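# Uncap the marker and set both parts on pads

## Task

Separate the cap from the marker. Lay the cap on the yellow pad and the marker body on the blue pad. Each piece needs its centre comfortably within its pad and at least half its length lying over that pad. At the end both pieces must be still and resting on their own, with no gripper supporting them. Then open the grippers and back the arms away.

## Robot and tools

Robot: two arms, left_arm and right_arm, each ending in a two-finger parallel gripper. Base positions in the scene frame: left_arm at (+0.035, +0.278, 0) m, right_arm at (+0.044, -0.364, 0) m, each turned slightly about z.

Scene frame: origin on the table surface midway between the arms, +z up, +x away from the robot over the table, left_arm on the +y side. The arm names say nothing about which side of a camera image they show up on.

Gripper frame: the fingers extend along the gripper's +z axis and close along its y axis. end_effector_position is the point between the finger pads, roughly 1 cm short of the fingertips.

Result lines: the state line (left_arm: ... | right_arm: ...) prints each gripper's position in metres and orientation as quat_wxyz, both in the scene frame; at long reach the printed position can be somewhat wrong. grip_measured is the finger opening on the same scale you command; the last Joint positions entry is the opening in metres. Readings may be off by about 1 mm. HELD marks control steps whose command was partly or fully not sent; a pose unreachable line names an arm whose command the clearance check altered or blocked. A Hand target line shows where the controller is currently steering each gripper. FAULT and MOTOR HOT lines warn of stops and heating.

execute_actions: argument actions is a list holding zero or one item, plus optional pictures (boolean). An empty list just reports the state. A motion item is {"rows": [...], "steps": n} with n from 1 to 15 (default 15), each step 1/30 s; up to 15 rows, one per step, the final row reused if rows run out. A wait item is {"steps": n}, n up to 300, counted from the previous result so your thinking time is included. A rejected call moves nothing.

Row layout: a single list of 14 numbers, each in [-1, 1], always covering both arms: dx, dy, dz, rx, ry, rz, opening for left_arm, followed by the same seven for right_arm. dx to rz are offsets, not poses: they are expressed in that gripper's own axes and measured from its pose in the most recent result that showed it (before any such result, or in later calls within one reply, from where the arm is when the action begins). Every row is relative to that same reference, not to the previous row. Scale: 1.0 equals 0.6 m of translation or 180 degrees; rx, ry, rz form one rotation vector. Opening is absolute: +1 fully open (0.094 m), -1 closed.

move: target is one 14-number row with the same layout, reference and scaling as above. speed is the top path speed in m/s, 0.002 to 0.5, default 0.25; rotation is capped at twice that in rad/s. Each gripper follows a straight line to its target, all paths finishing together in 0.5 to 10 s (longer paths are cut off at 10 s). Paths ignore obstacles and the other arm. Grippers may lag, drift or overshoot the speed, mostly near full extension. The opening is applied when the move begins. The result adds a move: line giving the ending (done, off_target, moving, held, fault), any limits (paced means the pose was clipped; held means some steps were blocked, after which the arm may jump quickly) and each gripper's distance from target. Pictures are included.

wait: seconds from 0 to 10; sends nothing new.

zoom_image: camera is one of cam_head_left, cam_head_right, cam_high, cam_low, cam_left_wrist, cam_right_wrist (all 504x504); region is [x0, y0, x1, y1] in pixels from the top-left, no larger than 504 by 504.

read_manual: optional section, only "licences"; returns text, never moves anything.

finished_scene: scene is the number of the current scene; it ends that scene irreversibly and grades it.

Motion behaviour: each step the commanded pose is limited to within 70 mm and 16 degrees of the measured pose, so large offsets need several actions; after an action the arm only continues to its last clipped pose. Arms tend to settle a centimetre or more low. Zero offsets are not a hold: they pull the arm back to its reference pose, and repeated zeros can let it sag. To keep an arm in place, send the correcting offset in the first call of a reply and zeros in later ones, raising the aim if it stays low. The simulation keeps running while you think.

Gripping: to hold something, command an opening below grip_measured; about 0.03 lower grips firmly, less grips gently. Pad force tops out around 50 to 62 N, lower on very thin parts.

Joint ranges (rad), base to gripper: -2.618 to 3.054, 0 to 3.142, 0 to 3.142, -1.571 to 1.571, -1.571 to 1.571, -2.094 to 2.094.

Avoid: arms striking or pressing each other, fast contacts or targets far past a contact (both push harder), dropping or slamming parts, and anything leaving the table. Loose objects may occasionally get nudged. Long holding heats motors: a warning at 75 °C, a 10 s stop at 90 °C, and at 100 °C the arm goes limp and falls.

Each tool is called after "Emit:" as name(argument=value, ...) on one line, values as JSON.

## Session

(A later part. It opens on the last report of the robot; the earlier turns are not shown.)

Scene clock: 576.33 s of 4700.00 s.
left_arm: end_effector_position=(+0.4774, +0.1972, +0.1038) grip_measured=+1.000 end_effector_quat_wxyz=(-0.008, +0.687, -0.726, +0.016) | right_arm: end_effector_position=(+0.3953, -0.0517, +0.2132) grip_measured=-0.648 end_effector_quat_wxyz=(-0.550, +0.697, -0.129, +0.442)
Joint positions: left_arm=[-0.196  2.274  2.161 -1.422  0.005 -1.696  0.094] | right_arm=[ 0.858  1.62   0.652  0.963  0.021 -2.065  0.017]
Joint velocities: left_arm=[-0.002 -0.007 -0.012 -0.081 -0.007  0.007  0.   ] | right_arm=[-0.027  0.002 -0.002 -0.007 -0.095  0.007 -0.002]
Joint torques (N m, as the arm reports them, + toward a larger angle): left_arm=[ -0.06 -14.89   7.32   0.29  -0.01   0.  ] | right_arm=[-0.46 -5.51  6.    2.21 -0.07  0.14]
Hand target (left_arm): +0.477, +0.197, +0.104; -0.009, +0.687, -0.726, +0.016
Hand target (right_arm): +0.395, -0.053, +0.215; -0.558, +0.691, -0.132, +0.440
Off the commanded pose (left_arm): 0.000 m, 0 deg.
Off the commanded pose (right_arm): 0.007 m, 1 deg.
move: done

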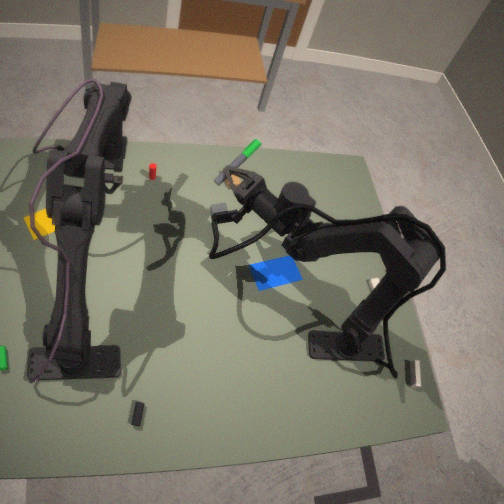

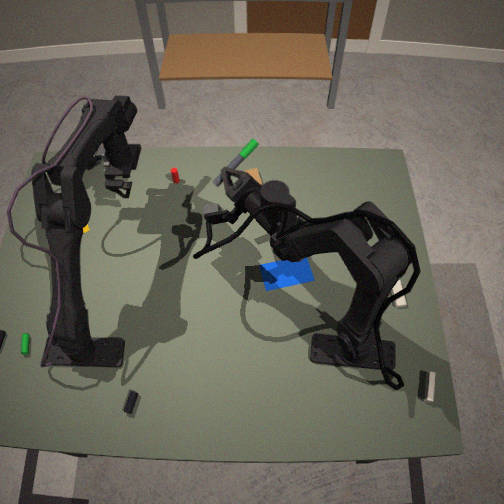

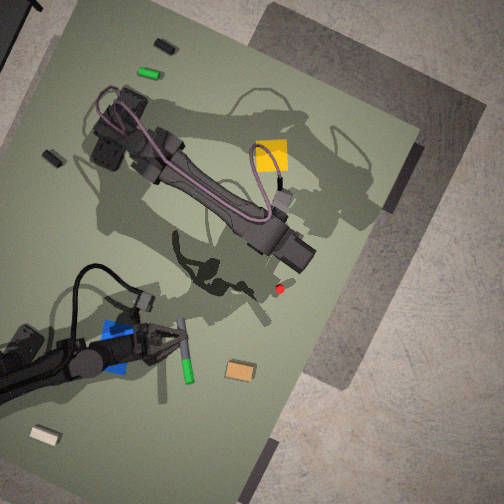

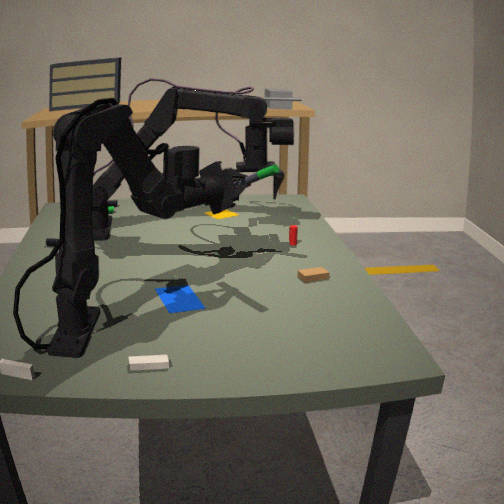

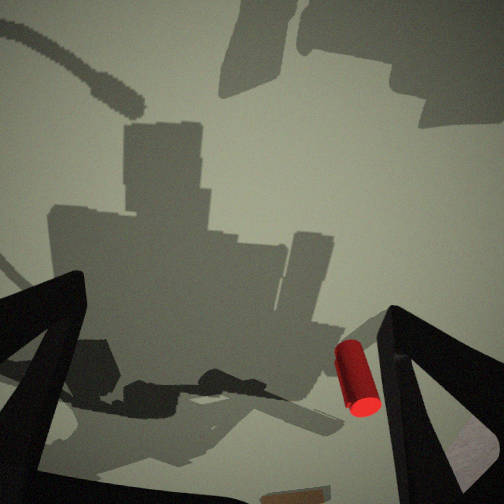

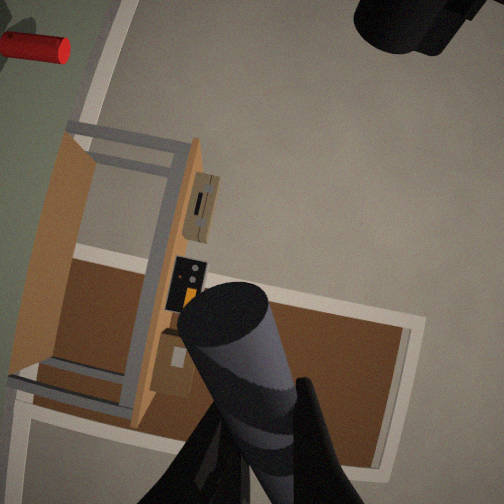

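Emit:
move(target=[0, 0, 0, 0, 0, 0, 1, 0, 0, 0, 0, 0, 0.5785, -0.8], speed=0.5)

Emit:
move(target=[0, 0, 0, 0, 0, 0, 1, 0, 0, 0, 0, 0, 0.5785, -0.8], speed=0.5)

Emit:
move(target=[0, 0, 0, 0, 0, 0, 1, -0.0365, -0.1883, 0.0457, 0, -0.233, 0, -0.8], speed=0.4)

Scene clock: 605.60 s of 4700.00 s.
left_arm: end_effector_position=(+0.4774, +0.1972, +0.1038) grip_measured=+1.000 end_effector_quat_wxyz=(-0.008, +0.687, -0.726, +0.016) | right_arm: end_effector_position=(+0.3953, -0.0517, +0.2132) grip_measured=-0.650 end_effector_quat_wxyz=(+0.687, -0.331, +0.627, +0.158)
Joint positions: left_arm=[-0.196  2.274  2.161 -1.422  0.005 -1.696  0.094] | right_arm=[ 0.858  1.62   0.652  0.963  0.021 -0.258  0.016]
Joint velocities: left_arm=[ 0.002 -0.007  0.017 -0.022 -0.007  0.007  0.   ] | right_arm=[ 0.002 -0.012  0.012  0.051  0.007 -0.037 -0.   ]
Joint torques (N m, as the arm reports them, + toward a larger angle): left_arm=[ -0.07 -14.9    7.33   0.29  -0.01  -0.01] | right_arm=[ 0.07 -5.75  6.71  1.94  0.    0.08]
Hand target (left_arm): +0.477, +0.197, +0.104; -0.008, +0.687, -0.726, +0.016
Hand target (right_arm): +0.395, -0.052, +0.213; +0.686, -0.327, +0.629, +0.162
Off the commanded pose (left_arm): 0.000 m, 0 deg.
Off the commanded pose (right_arm): 0.000 m, 1 deg.
After step 90, 23.70 s passed at rest.
move: done

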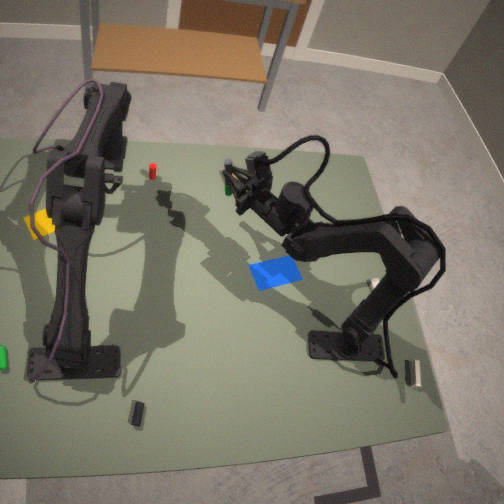

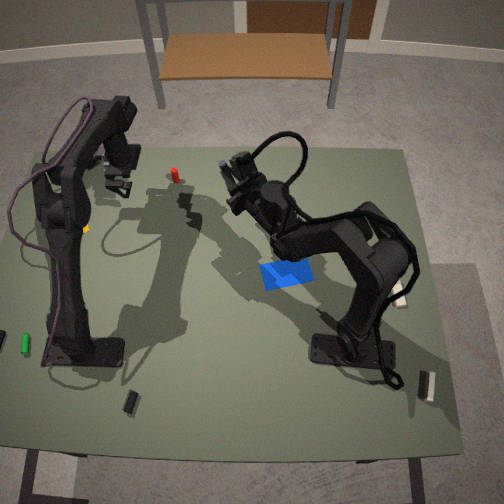

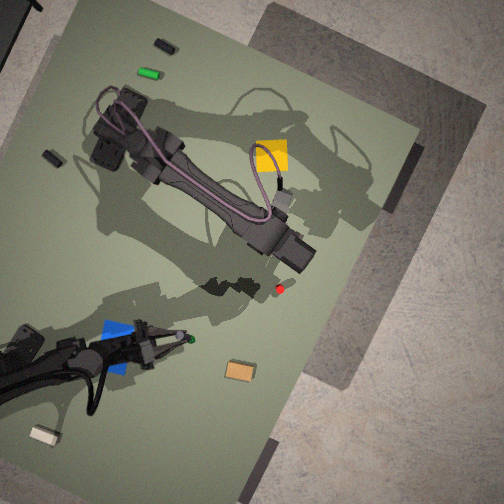

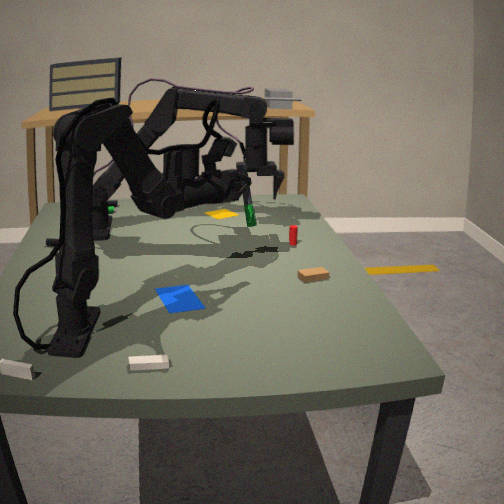

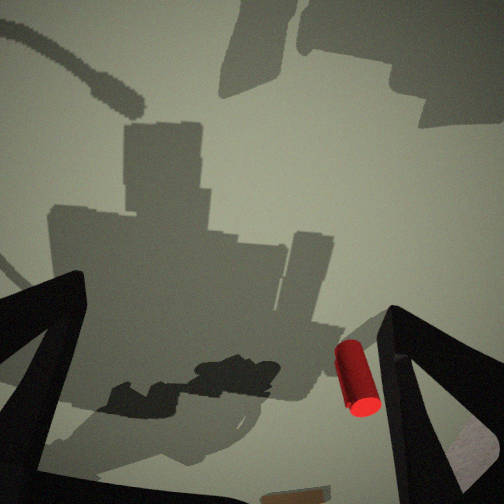

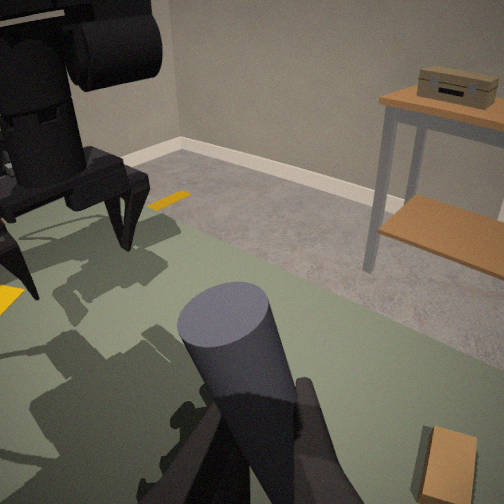

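Scene clock: 608.13 s of 4700.00 s.
left_arm: end_effector_position=(+0.4774, +0.1972, +0.1038) grip_measured=+1.000 end_effector_quat_wxyz=(-0.008, +0.687, -0.726, +0.016) | right_arm: end_effector_position=(+0.3953, -0.0517, +0.2132) grip_measured=-0.651 end_effector_quat_wxyz=(+0.299, +0.290, +0.647, +0.639)
Joint positions: left_arm=[-0.196  2.274  2.161 -1.422  0.005 -1.696  0.094] | right_arm=[0.858 1.62  0.652 0.963 0.021 1.554 0.016]
Joint velocities: left_arm=[ 0.002 -0.012 -0.037  0.066  0.051  0.007  0.   ] | right_arm=[ 0.007  0.002 -0.012 -0.051 -0.037 -0.007 -0.001]
Joint torques (N m, as the arm reports them, + toward a larger angle): left_arm=[ -0.07 -14.9    7.32   0.29  -0.01  -0.01] | right_arm=[ 0.08 -5.75  6.72  1.94  0.01  0.03]
Hand target (left_arm): +0.477, +0.197, +0.104; -0.008, +0.687, -0.726, +0.016
Hand target (right_arm): +0.395, -0.052, +0.213; +0.297, +0.291, +0.646, +0.639
Off the commanded pose (left_arm): 0.000 m, 0 deg.
Off the commanded pose (right_arm): 0.000 m, 0 deg.
move: done

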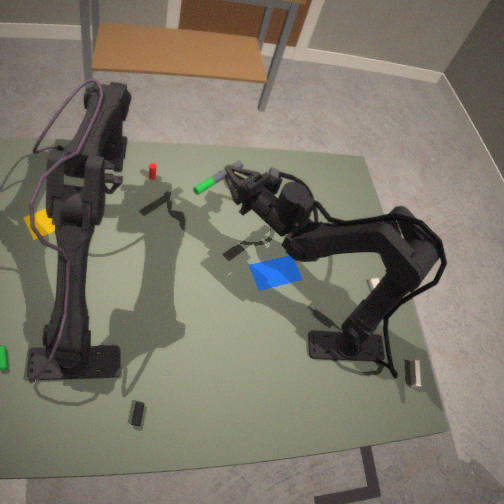

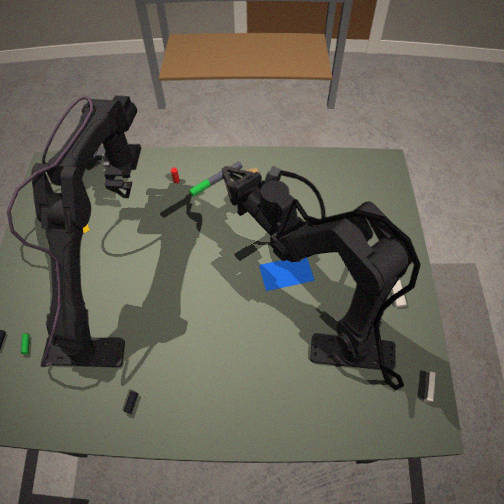

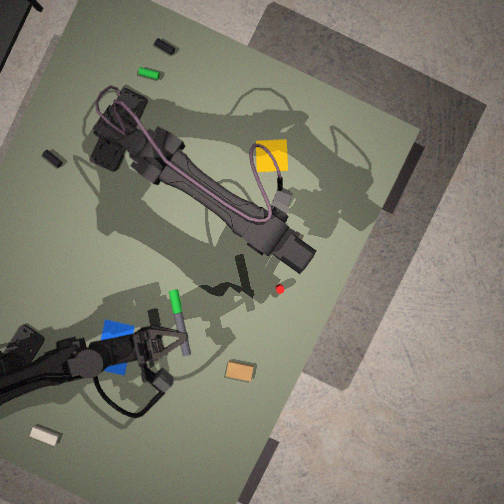

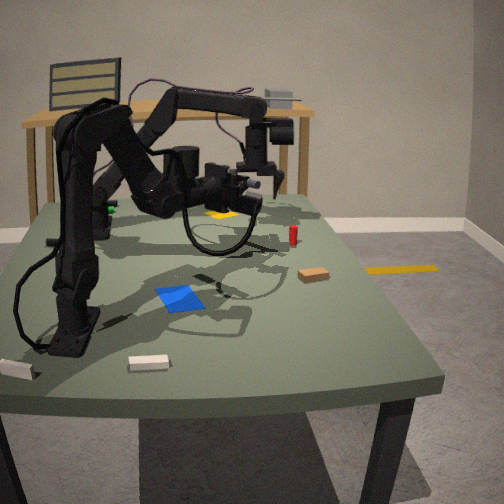

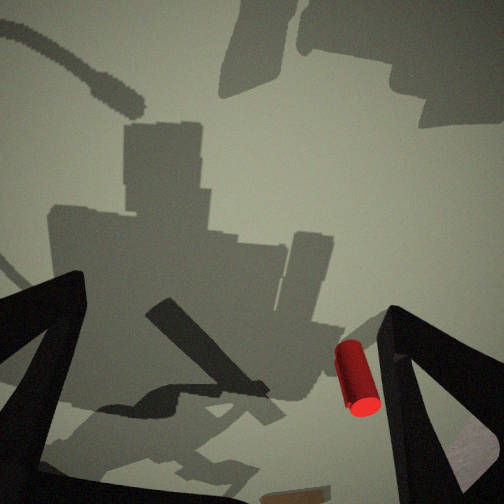

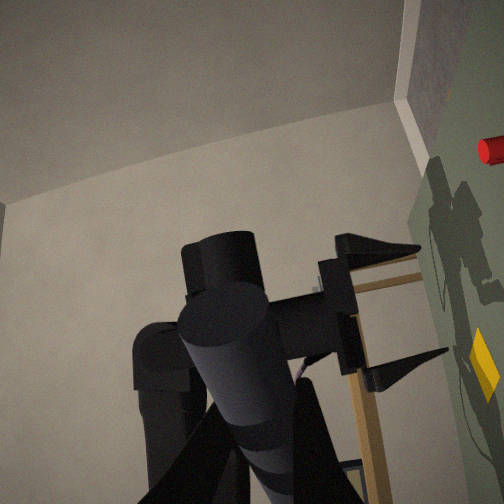

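Scene clock: 609.83 s of 4700.00 s.
left_arm: end_effector_position=(+0.4774, +0.1972, +0.1038) grip_measured=+1.000 end_effector_quat_wxyz=(-0.008, +0.687, -0.726, +0.016) | right_arm: end_effector_position=(+0.4315, -0.0559, +0.0930) grip_measured=-0.651 end_effector_quat_wxyz=(+0.508, +0.498, +0.510, +0.484)
Joint positions: left_arm=[-0.196  2.274  2.161 -1.422  0.005 -1.696  0.094] | right_arm=[1.101 2.262 0.927 1.305 0.988 1.559 0.016]
Joint velocities: left_arm=[ 0.002 -0.002 -0.007  0.095 -0.081 -0.095  0.   ] | right_arm=[-0.002 -0.002 -0.012 -0.022  0.125 -0.051  0.   ]
Joint torques (N m, as the arm reports them, + toward a larger angle): left_arm=[ -0.07 -14.89   7.33   0.29  -0.01   0.  ] | right_arm=[ 0.45 -8.88  7.04  1.76  0.13 -0.14]
Hand target (left_arm): +0.477, +0.197, +0.104; -0.008, +0.687, -0.726, +0.016
Hand target (right_arm): +0.434, -0.051, +0.103; +0.511, +0.499, +0.497, +0.493
Off the commanded pose (left_arm): 0.000 m, 0 deg.
Off the commanded pose (right_arm): 0.008 m, 2 deg.
move: done

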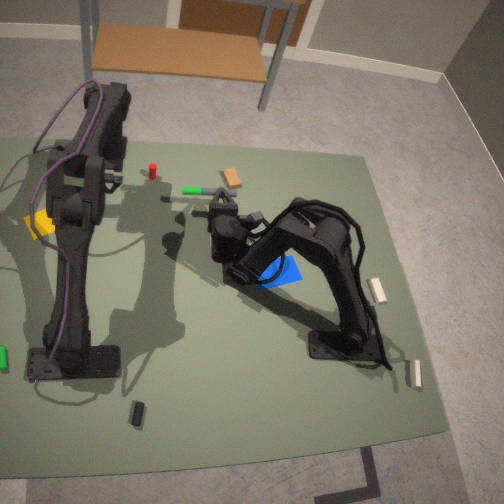

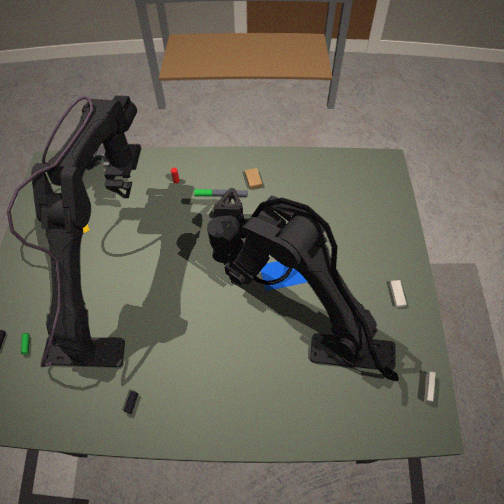

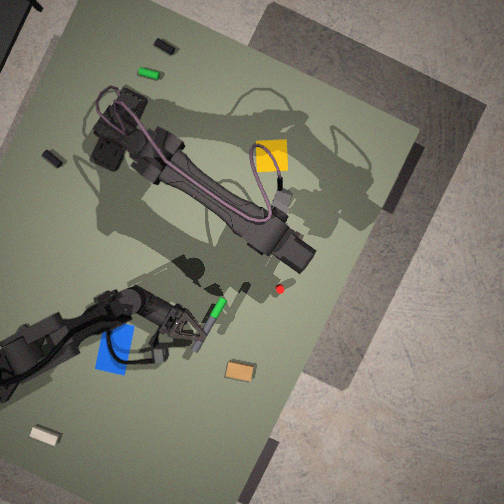

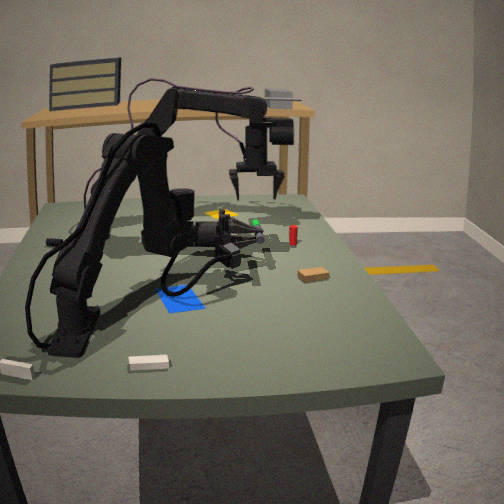

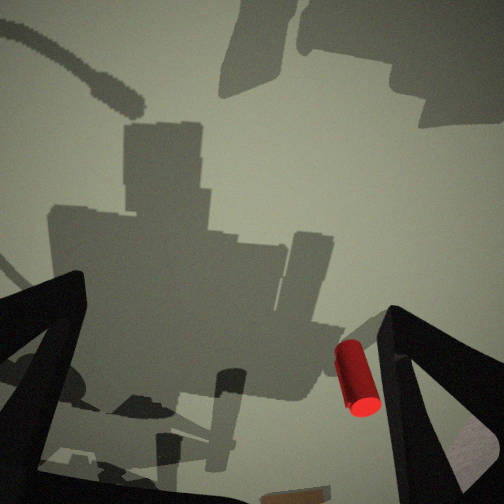

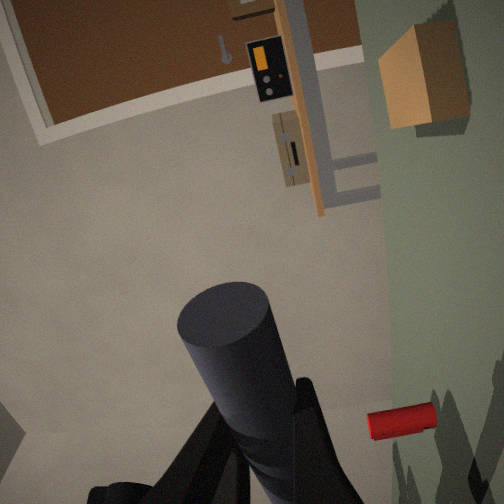

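Emit:
move(target=[0.2828, 0.058, -0.0593, -0.0108, -0.0036, -0.0176, 1, 0, 0.012, 0, 0, 0, 0, -0.8], speed=0.3)

Scene clock: 634.93 s of 4700.00 s.
left_arm: end_effector_position=(+0.4312, +0.0269, +0.1403) grip_measured=+1.000 end_effector_quat_wxyz=(-0.008, +0.690, -0.722, +0.053) | right_arm: end_effector_position=(+0.4314, -0.0563, +0.0910) grip_measured=-0.651 end_effector_quat_wxyz=(+0.510, +0.497, +0.514, +0.479)
Joint positions: left_arm=[-0.579  2.335  2.409 -1.538  0.01  -2.09   0.094] | right_arm=[1.101 2.262 0.927 1.293 0.99  1.557 0.016]
Joint velocities: left_arm=[-0.002 -0.017  0.012 -0.022  0.022 -0.081  0.   ] | right_arm=[-0.007 -0.012  0.012  0.007 -0.037 -0.007  0.   ]
Joint torques (N m, as the arm reports them, + toward a larger angle): left_arm=[  0.41 -13.35   9.39   0.14  -0.01  -0.06] | right_arm=[  0.07 -10.88   4.5    1.48   0.02   0.  ]
Hand target (left_arm): +0.430, +0.030, +0.137; -0.005, +0.695, -0.718, +0.041
Hand target (right_arm): +0.432, -0.056, +0.100; +0.508, +0.498, +0.510, +0.484
Off the commanded pose (left_arm): 0.003 m, 7 deg.
Off the commanded pose (right_arm): 0.009 m, 1 deg.
joint sent to its limit (left arm) — the command would take joint 4 (wrist pitch) past its lower limit and joint 6 (wrist roll) past its lower limit, so those joints were sent only as far as their limits.
After step 90, 20.90 s passed at rest.
move: off_target (left_arm)

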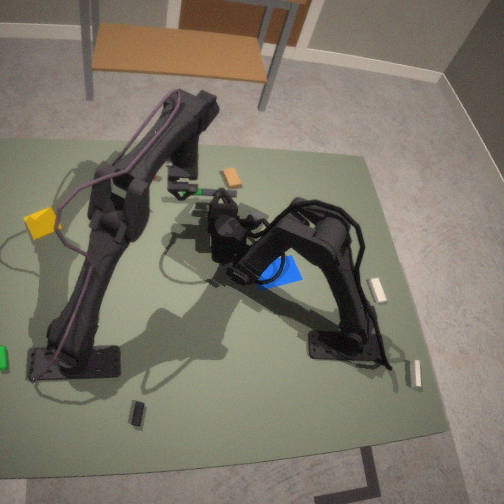

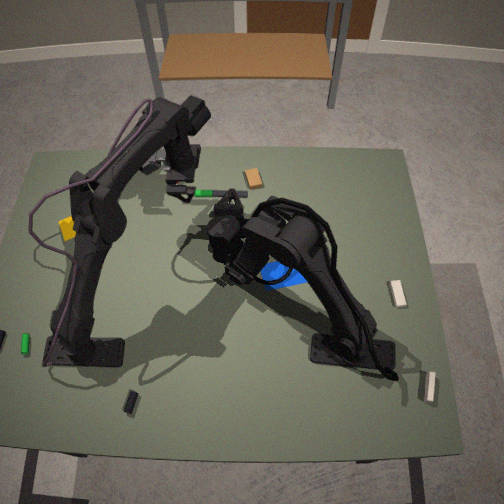

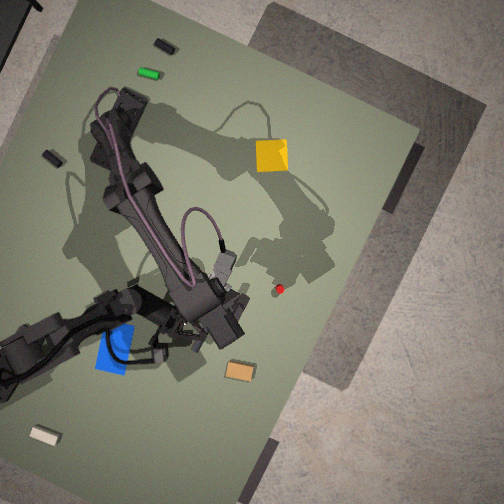

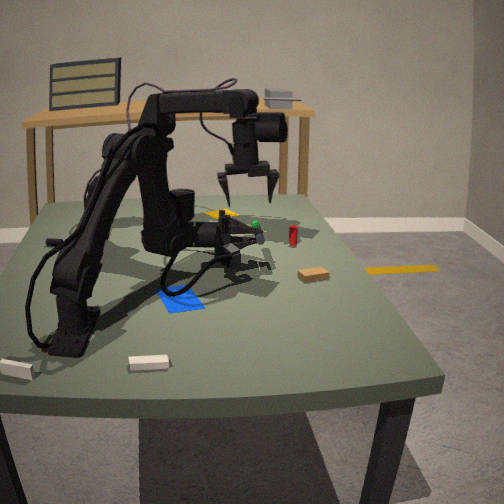

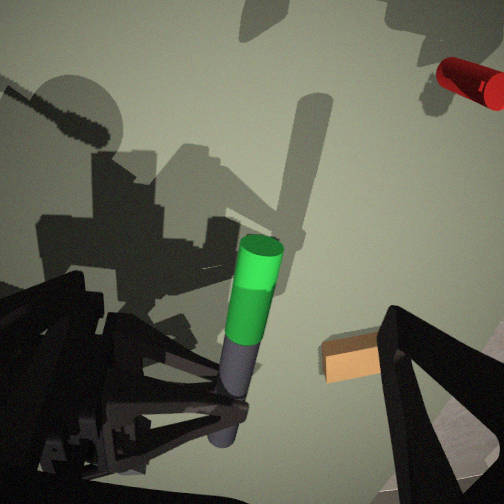

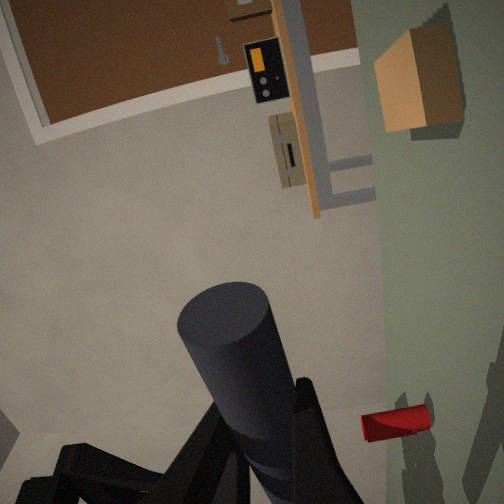

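Emit:
move(target=[0.0502, -0.0102, 0.0415, -0.0274, -0.0202, -0.0144, 1, 0, 0.014, 0, 0, 0, 0, -0.8], speed=0.1)

Scene clock: 669.83 s of 4700.00 s.
left_arm: end_effector_position=(+0.4411, -0.0024, +0.1188) grip_measured=+1.000 end_effector_quat_wxyz=(+0.004, -0.677, +0.733, -0.059) | right_arm: end_effector_position=(+0.4314, -0.0564, +0.0885) grip_measured=-0.651 end_effector_quat_wxyz=(+0.511, +0.496, +0.519, +0.473)
Joint positions: left_arm=[-0.616  2.465  2.554 -1.543  0.018 -2.092  0.094] | right_arm=[1.101 2.262 0.927 1.278 0.99  1.557 0.016]
Joint velocities: left_arm=[-0.002  0.017  0.032  0.051  0.007 -0.081  0.   ] | right_arm=[-0.002 -0.007 -0.002 -0.037  0.037 -0.022  0.   ]
Joint torques (N m, as the arm reports them, + toward a larger angle): left_arm=[ -0.51 -14.7    9.38   0.22   0.04  -0.06] | right_arm=[  0.08 -11.16   4.54   1.48   0.04   0.  ]
Hand target (left_arm): +0.438, -0.004, +0.117; +0.000, +0.678, -0.733, +0.053
Hand target (right_arm): +0.432, -0.056, +0.099; +0.510, +0.497, +0.514, +0.479
Off the commanded pose (left_arm): 0.004 m, 8 deg.
Off the commanded pose (right_arm): 0.011 m, 1 deg.
joint sent to its limit (left arm) — the command would take joint 4 (wrist pitch) past its lower limit and joint 6 (wrist roll) past its lower limit, so those joints were sent only as far as their limits.
After step 90, 31.00 s passed at rest.
move: off_target (left_arm, right_arm)

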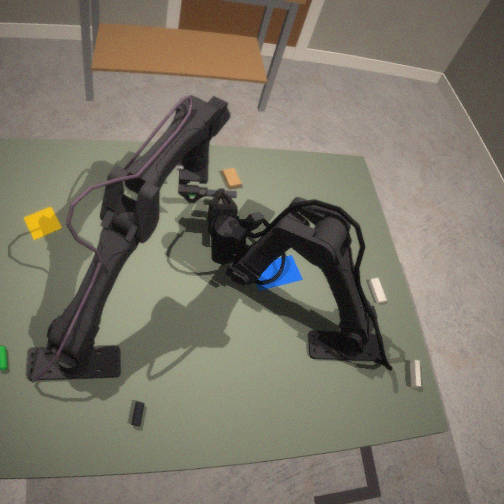

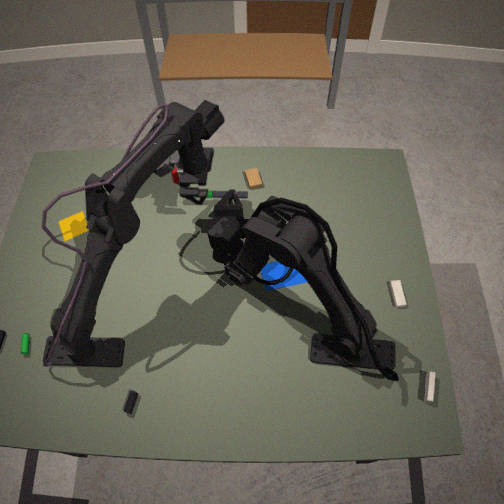

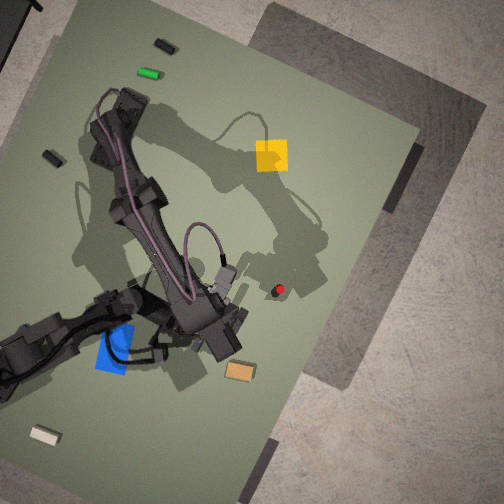

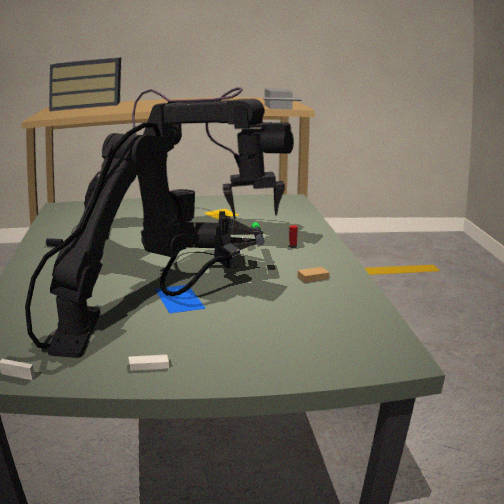

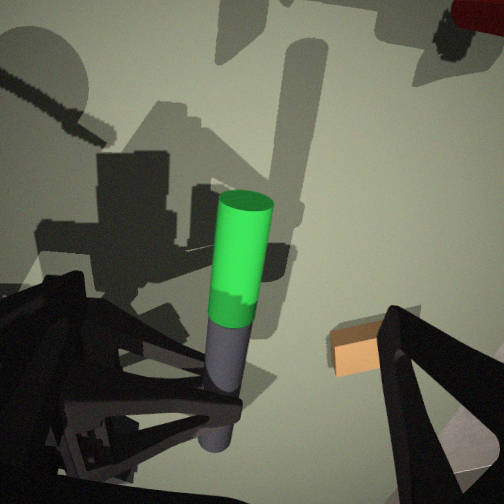

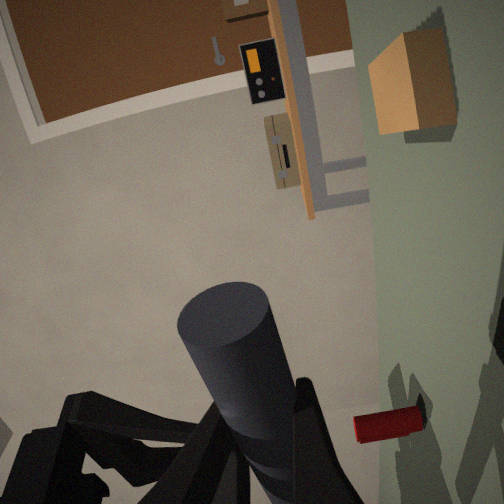

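Emit:
move(target=[0.0097, 0.0033, 0.0473, 0, 0, 0, 1, 0, 0.016, 0, 0, 0, 0, -0.8], speed=0.08)

Scene clock: 687.43 s of 4700.00 s.
left_arm: end_effector_position=(+0.4449, -0.0082, +0.0856) grip_measured=+1.000 end_effector_quat_wxyz=(+0.003, -0.675, +0.735, -0.055) | right_arm: end_effector_position=(+0.4314, -0.0564, +0.0891) grip_measured=-0.651 end_effector_quat_wxyz=(+0.511, +0.495, +0.523, +0.469)
Joint positions: left_arm=[-0.621  2.463  2.416 -1.415  0.018 -2.092  0.094] | right_arm=[1.101 2.253 0.927 1.258 0.99  1.557 0.016]
Joint velocities: left_arm=[ 0.002 -0.007  0.007  0.081 -0.037 -0.066  0.   ] | right_arm=[-0.002  0.007  0.002 -0.037 -0.051  0.007 -0.   ]
Joint torques (N m, as the arm reports them, + toward a larger angle): left_arm=[ -0.63 -18.49   5.32   0.5    0.    -0.06] | right_arm=[  0.09 -10.77   4.64   1.47   0.04   0.  ]
Hand target (left_arm): +0.441, -0.010, +0.091; -0.003, +0.675, -0.735, +0.058
Hand target (right_arm): +0.432, -0.056, +0.098; +0.511, +0.496, +0.519, +0.473
Off the commanded pose (left_arm): 0.007 m, 1 deg.
Off the commanded pose (right_arm): 0.009 m, 1 deg.
joint sent to its limit (left arm) — the command would take joint 6 (wrist roll) past its lower limit, so that joint was sent only as far as its limit.
After step 90, 13.60 s passed at rest.
move: done

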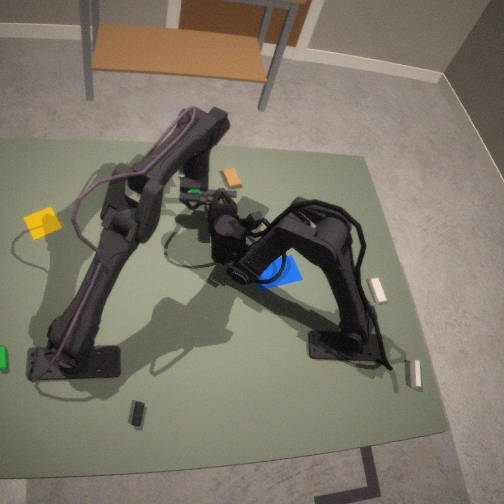

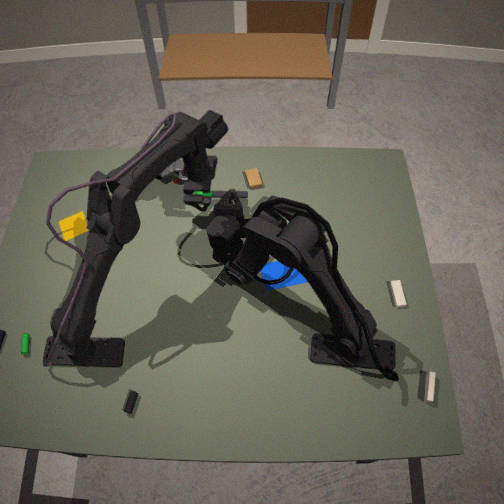

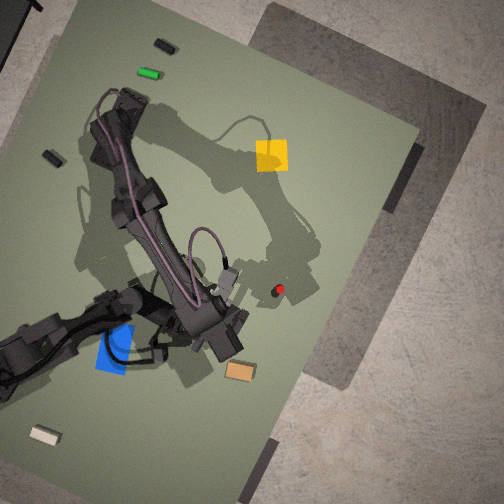

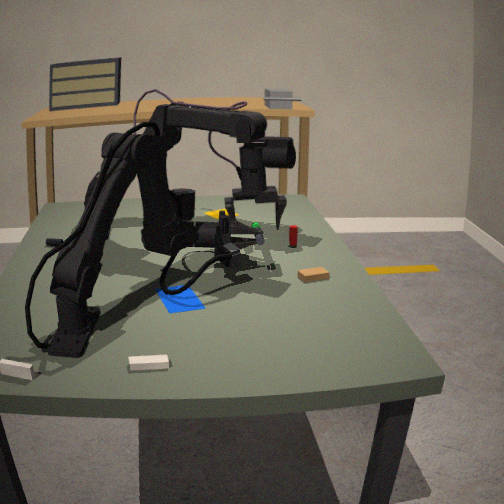

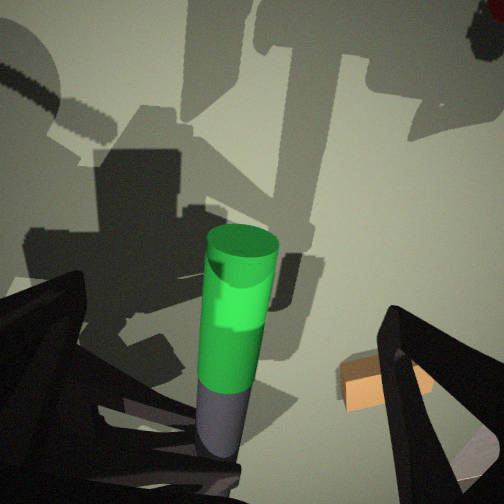

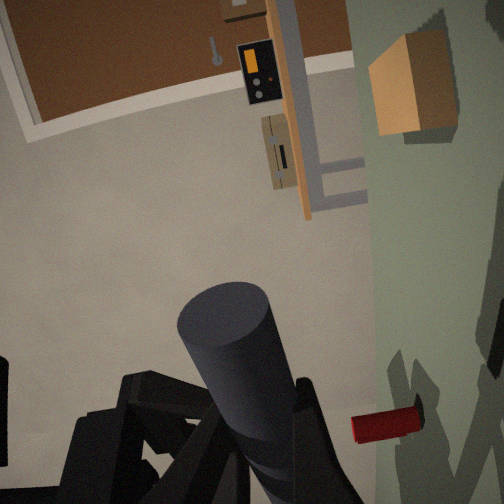

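Emit:
execute_actions(actions=[{"rows": [[0,0,0,0,0,0,-0.8, 0,0.016,0,0,0,0,-0.8]], "steps": 15}], pictures=false)

Emit:
execute_actions(actions=[{"rows": [[0,0,0,0,0,0,-0.8, 0,0,0,0,0,0,-0.8]], "steps": 10}])

Scene clock: 696.47 s of 4700.00 s.
left_arm: end_effector_position=(+0.4451, -0.0085, +0.0857) grip_measured=-0.640 end_effector_quat_wxyz=(+0.003, -0.675, +0.735, -0.056) | right_arm: end_effector_position=(+0.4314, -0.0563, +0.0902) grip_measured=-0.651 end_effector_quat_wxyz=(+0.512, +0.495, +0.525, +0.466)
Joint positions: left_arm=[-0.621  2.463  2.416 -1.414  0.019 -2.092  0.017] | right_arm=[1.101 2.244 0.927 1.242 0.99  1.557 0.016]
Joint velocities: left_arm=[ 0.012  0.002  0.007 -0.066 -0.022  0.007  0.   ] | right_arm=[-0.002  0.002 -0.002  0.022 -0.007  0.007  0.   ]
Joint torques (N m, as the arm reports them, + toward a larger angle): left_arm=[ -0.06 -16.47   7.39   0.44  -0.01   0.  ] | right_arm=[  0.05 -10.79   4.78   1.43   0.05   0.  ]
Hand target (left_arm): +0.445, -0.008, +0.086; -0.003, +0.675, -0.735, +0.055
Hand target (right_arm): +0.432, -0.056, +0.099; +0.511, +0.495, +0.523, +0.469
Off the commanded pose (left_arm): 0.000 m, 0 deg.
Off the commanded pose (right_arm): 0.009 m, 0 deg.
Steps of this call (steps 1 to 90: nothing new was sent; then 5.53 s passed at rest; steps 91 to 105: all 15 steps of this action). Readings (end_effector_position):
91: left_arm (+0.4452, -0.0084, +0.0857) | right_arm (+0.4314, -0.0564, +0.0890)
92: left_arm (+0.4452, -0.0084, +0.0857) | right_arm (+0.4314, -0.0564, +0.0890)
94: left_arm (+0.4452, -0.0084, +0.0857) | right_arm (+0.4314, -0.0564, +0.0895)
98: left_arm (+0.4451, -0.0085, +0.0857) | right_arm (+0.4314, -0.0563, +0.0902)
105: the state above

Scene clock: 696.80 s of 4700.00 s.
left_arm: end_effector_position=(+0.4451, -0.0085, +0.0857) grip_measured=-0.640 end_effector_quat_wxyz=(+0.003, -0.675, +0.735, -0.056) | right_arm: end_effector_position=(+0.4314, -0.0563, +0.0902) grip_measured=-0.651 end_effector_quat_wxyz=(+0.512, +0.495, +0.525, +0.466)
Joint positions: left_arm=[-0.621  2.463  2.416 -1.414  0.019 -2.092  0.017] | right_arm=[1.101 2.244 0.927 1.242 0.99  1.557 0.016]
Joint velocities: left_arm=[ 0.022 -0.007 -0.022  0.007 -0.022  0.007 -0.   ] | right_arm=[-0.002  0.012  0.002 -0.037 -0.007 -0.051 -0.   ]
Joint torques (N m, as the arm reports them, + toward a larger angle): left_arm=[ -0.07 -16.45   7.4    0.45   0.    -0.01] | right_arm=[ 0.07 -8.9   4.77  1.62  0.05  0.  ]
Hand target (left_arm): +0.445, -0.009, +0.086; -0.003, +0.675, -0.735, +0.056
Hand target (right_arm): +0.431, -0.056, +0.090; +0.512, +0.495, +0.525, +0.466
Off the commanded pose (left_arm): 0.000 m, 0 deg.
Off the commanded pose (right_arm): 0.000 m, 0 deg.
Steps of this call (steps 1 to 10: all 10 steps of this action). Readings (end_effector_position):
1: left_arm (+0.4451, -0.0085, +0.0857) | right_arm (+0.4314, -0.0563, +0.0902)
2: left_arm (+0.4451, -0.0085, +0.0857) | right_arm (+0.4314, -0.0563, +0.0902)
4: left_arm (+0.4451, -0.0085, +0.0857) | right_arm (+0.4314, -0.0563, +0.0902)
8: left_arm (+0.4451, -0.0085, +0.0857) | right_arm (+0.4314, -0.0563, +0.0902)
10: the state above

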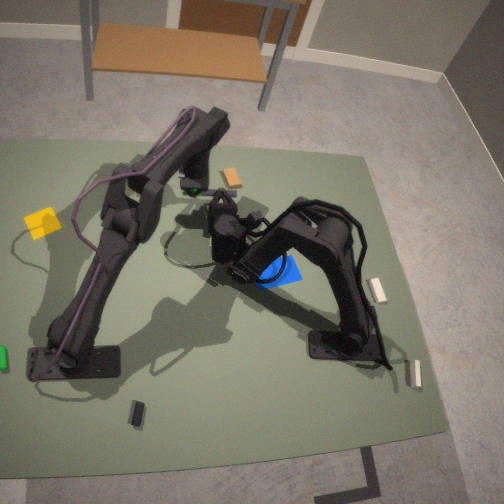

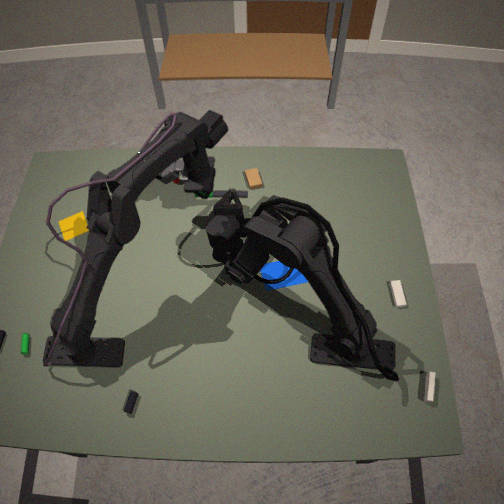

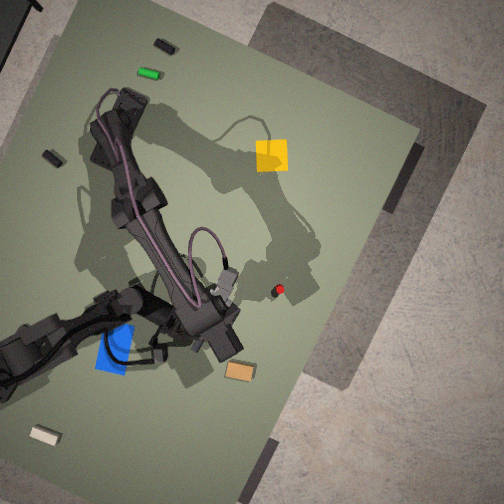

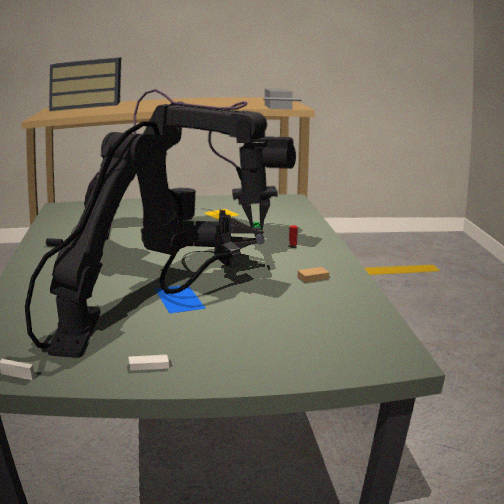

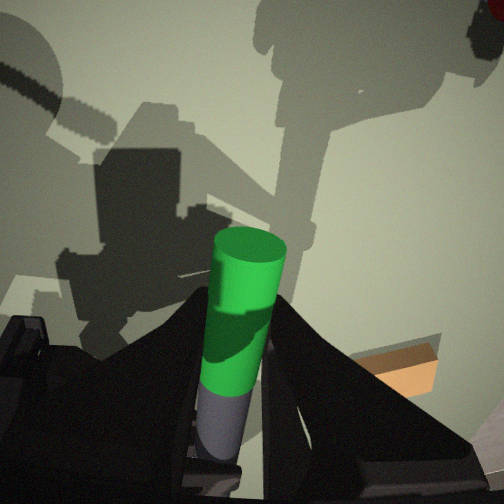

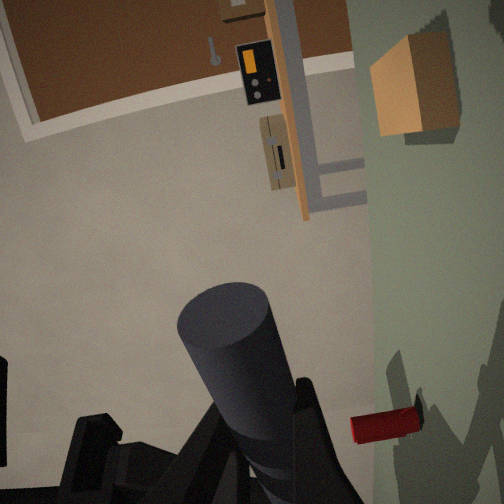

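Emit:
move(target=[-0.132, 0.010, -0.011, 0, 0, 0, -0.8, 0, 0, 0, 0, 0, 0, -0.8], speed=0.1)

Scene clock: 702.60 s of 4700.00 s.
left_arm: end_effector_position=(+0.4368, +0.0263, +0.0848) grip_measured=-0.640 end_effector_quat_wxyz=(-0.047, -0.663, +0.742, -0.087) | right_arm: end_effector_position=(+0.4214, -0.0260, +0.0908) grip_measured=-0.651 end_effector_quat_wxyz=(+0.475, +0.460, +0.556, +0.503)
Joint positions: left_arm=[-0.523  2.261  2.048 -1.223  0.145 -1.976  0.017] | right_arm=[1.128 2.244 0.927 1.252 0.88  1.555 0.016]
Joint velocities: left_arm=[-0.032  0.007  0.017 -0.066  0.125  0.022  0.   ] | right_arm=[ 0.002  0.012 -0.007  0.051  0.007  0.022 -0.001]
Joint torques (N m, as the arm reports them, + toward a larger angle): left_arm=[  4.18 -17.54   5.46   0.11  -0.8    0.27] | right_arm=[-2.31 -8.92  4.74  1.59  1.14  0.02]
Hand target (left_arm): +0.445, +0.069, +0.088; +0.000, -0.675, +0.736, -0.055
Hand target (right_arm): +0.430, -0.055, +0.090; +0.511, +0.493, +0.526, +0.467
Off the commanded pose (left_arm): 0.046 m, 7 deg.
Off the commanded pose (right_arm): 0.032 m, 8 deg.
After step 90, 1.57 s passed at rest.
move: off_target (left_arm, right_arm)

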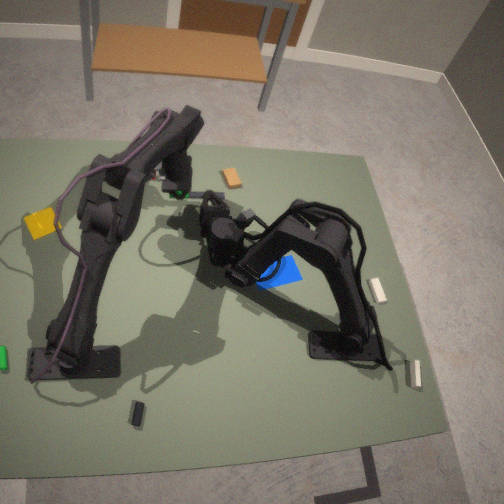

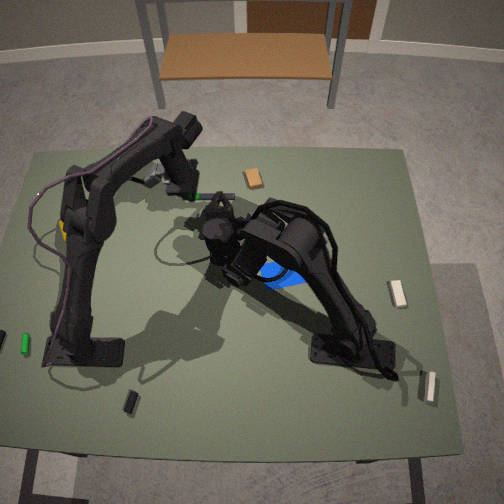

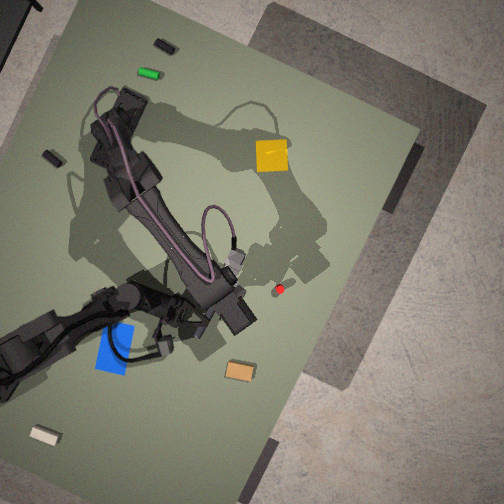

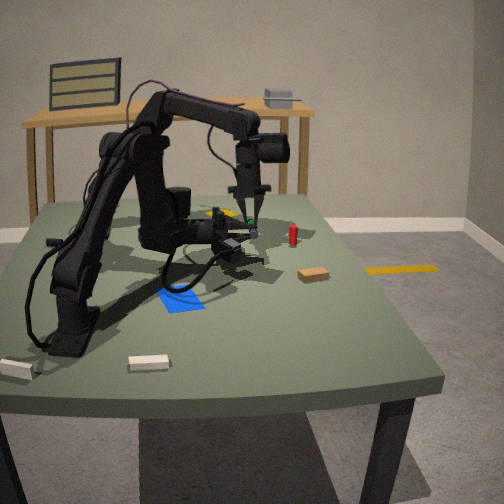

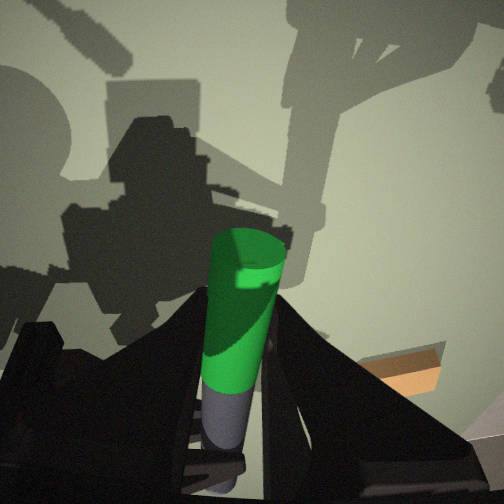

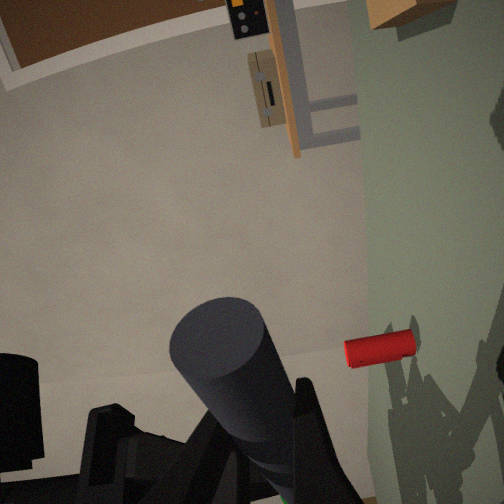

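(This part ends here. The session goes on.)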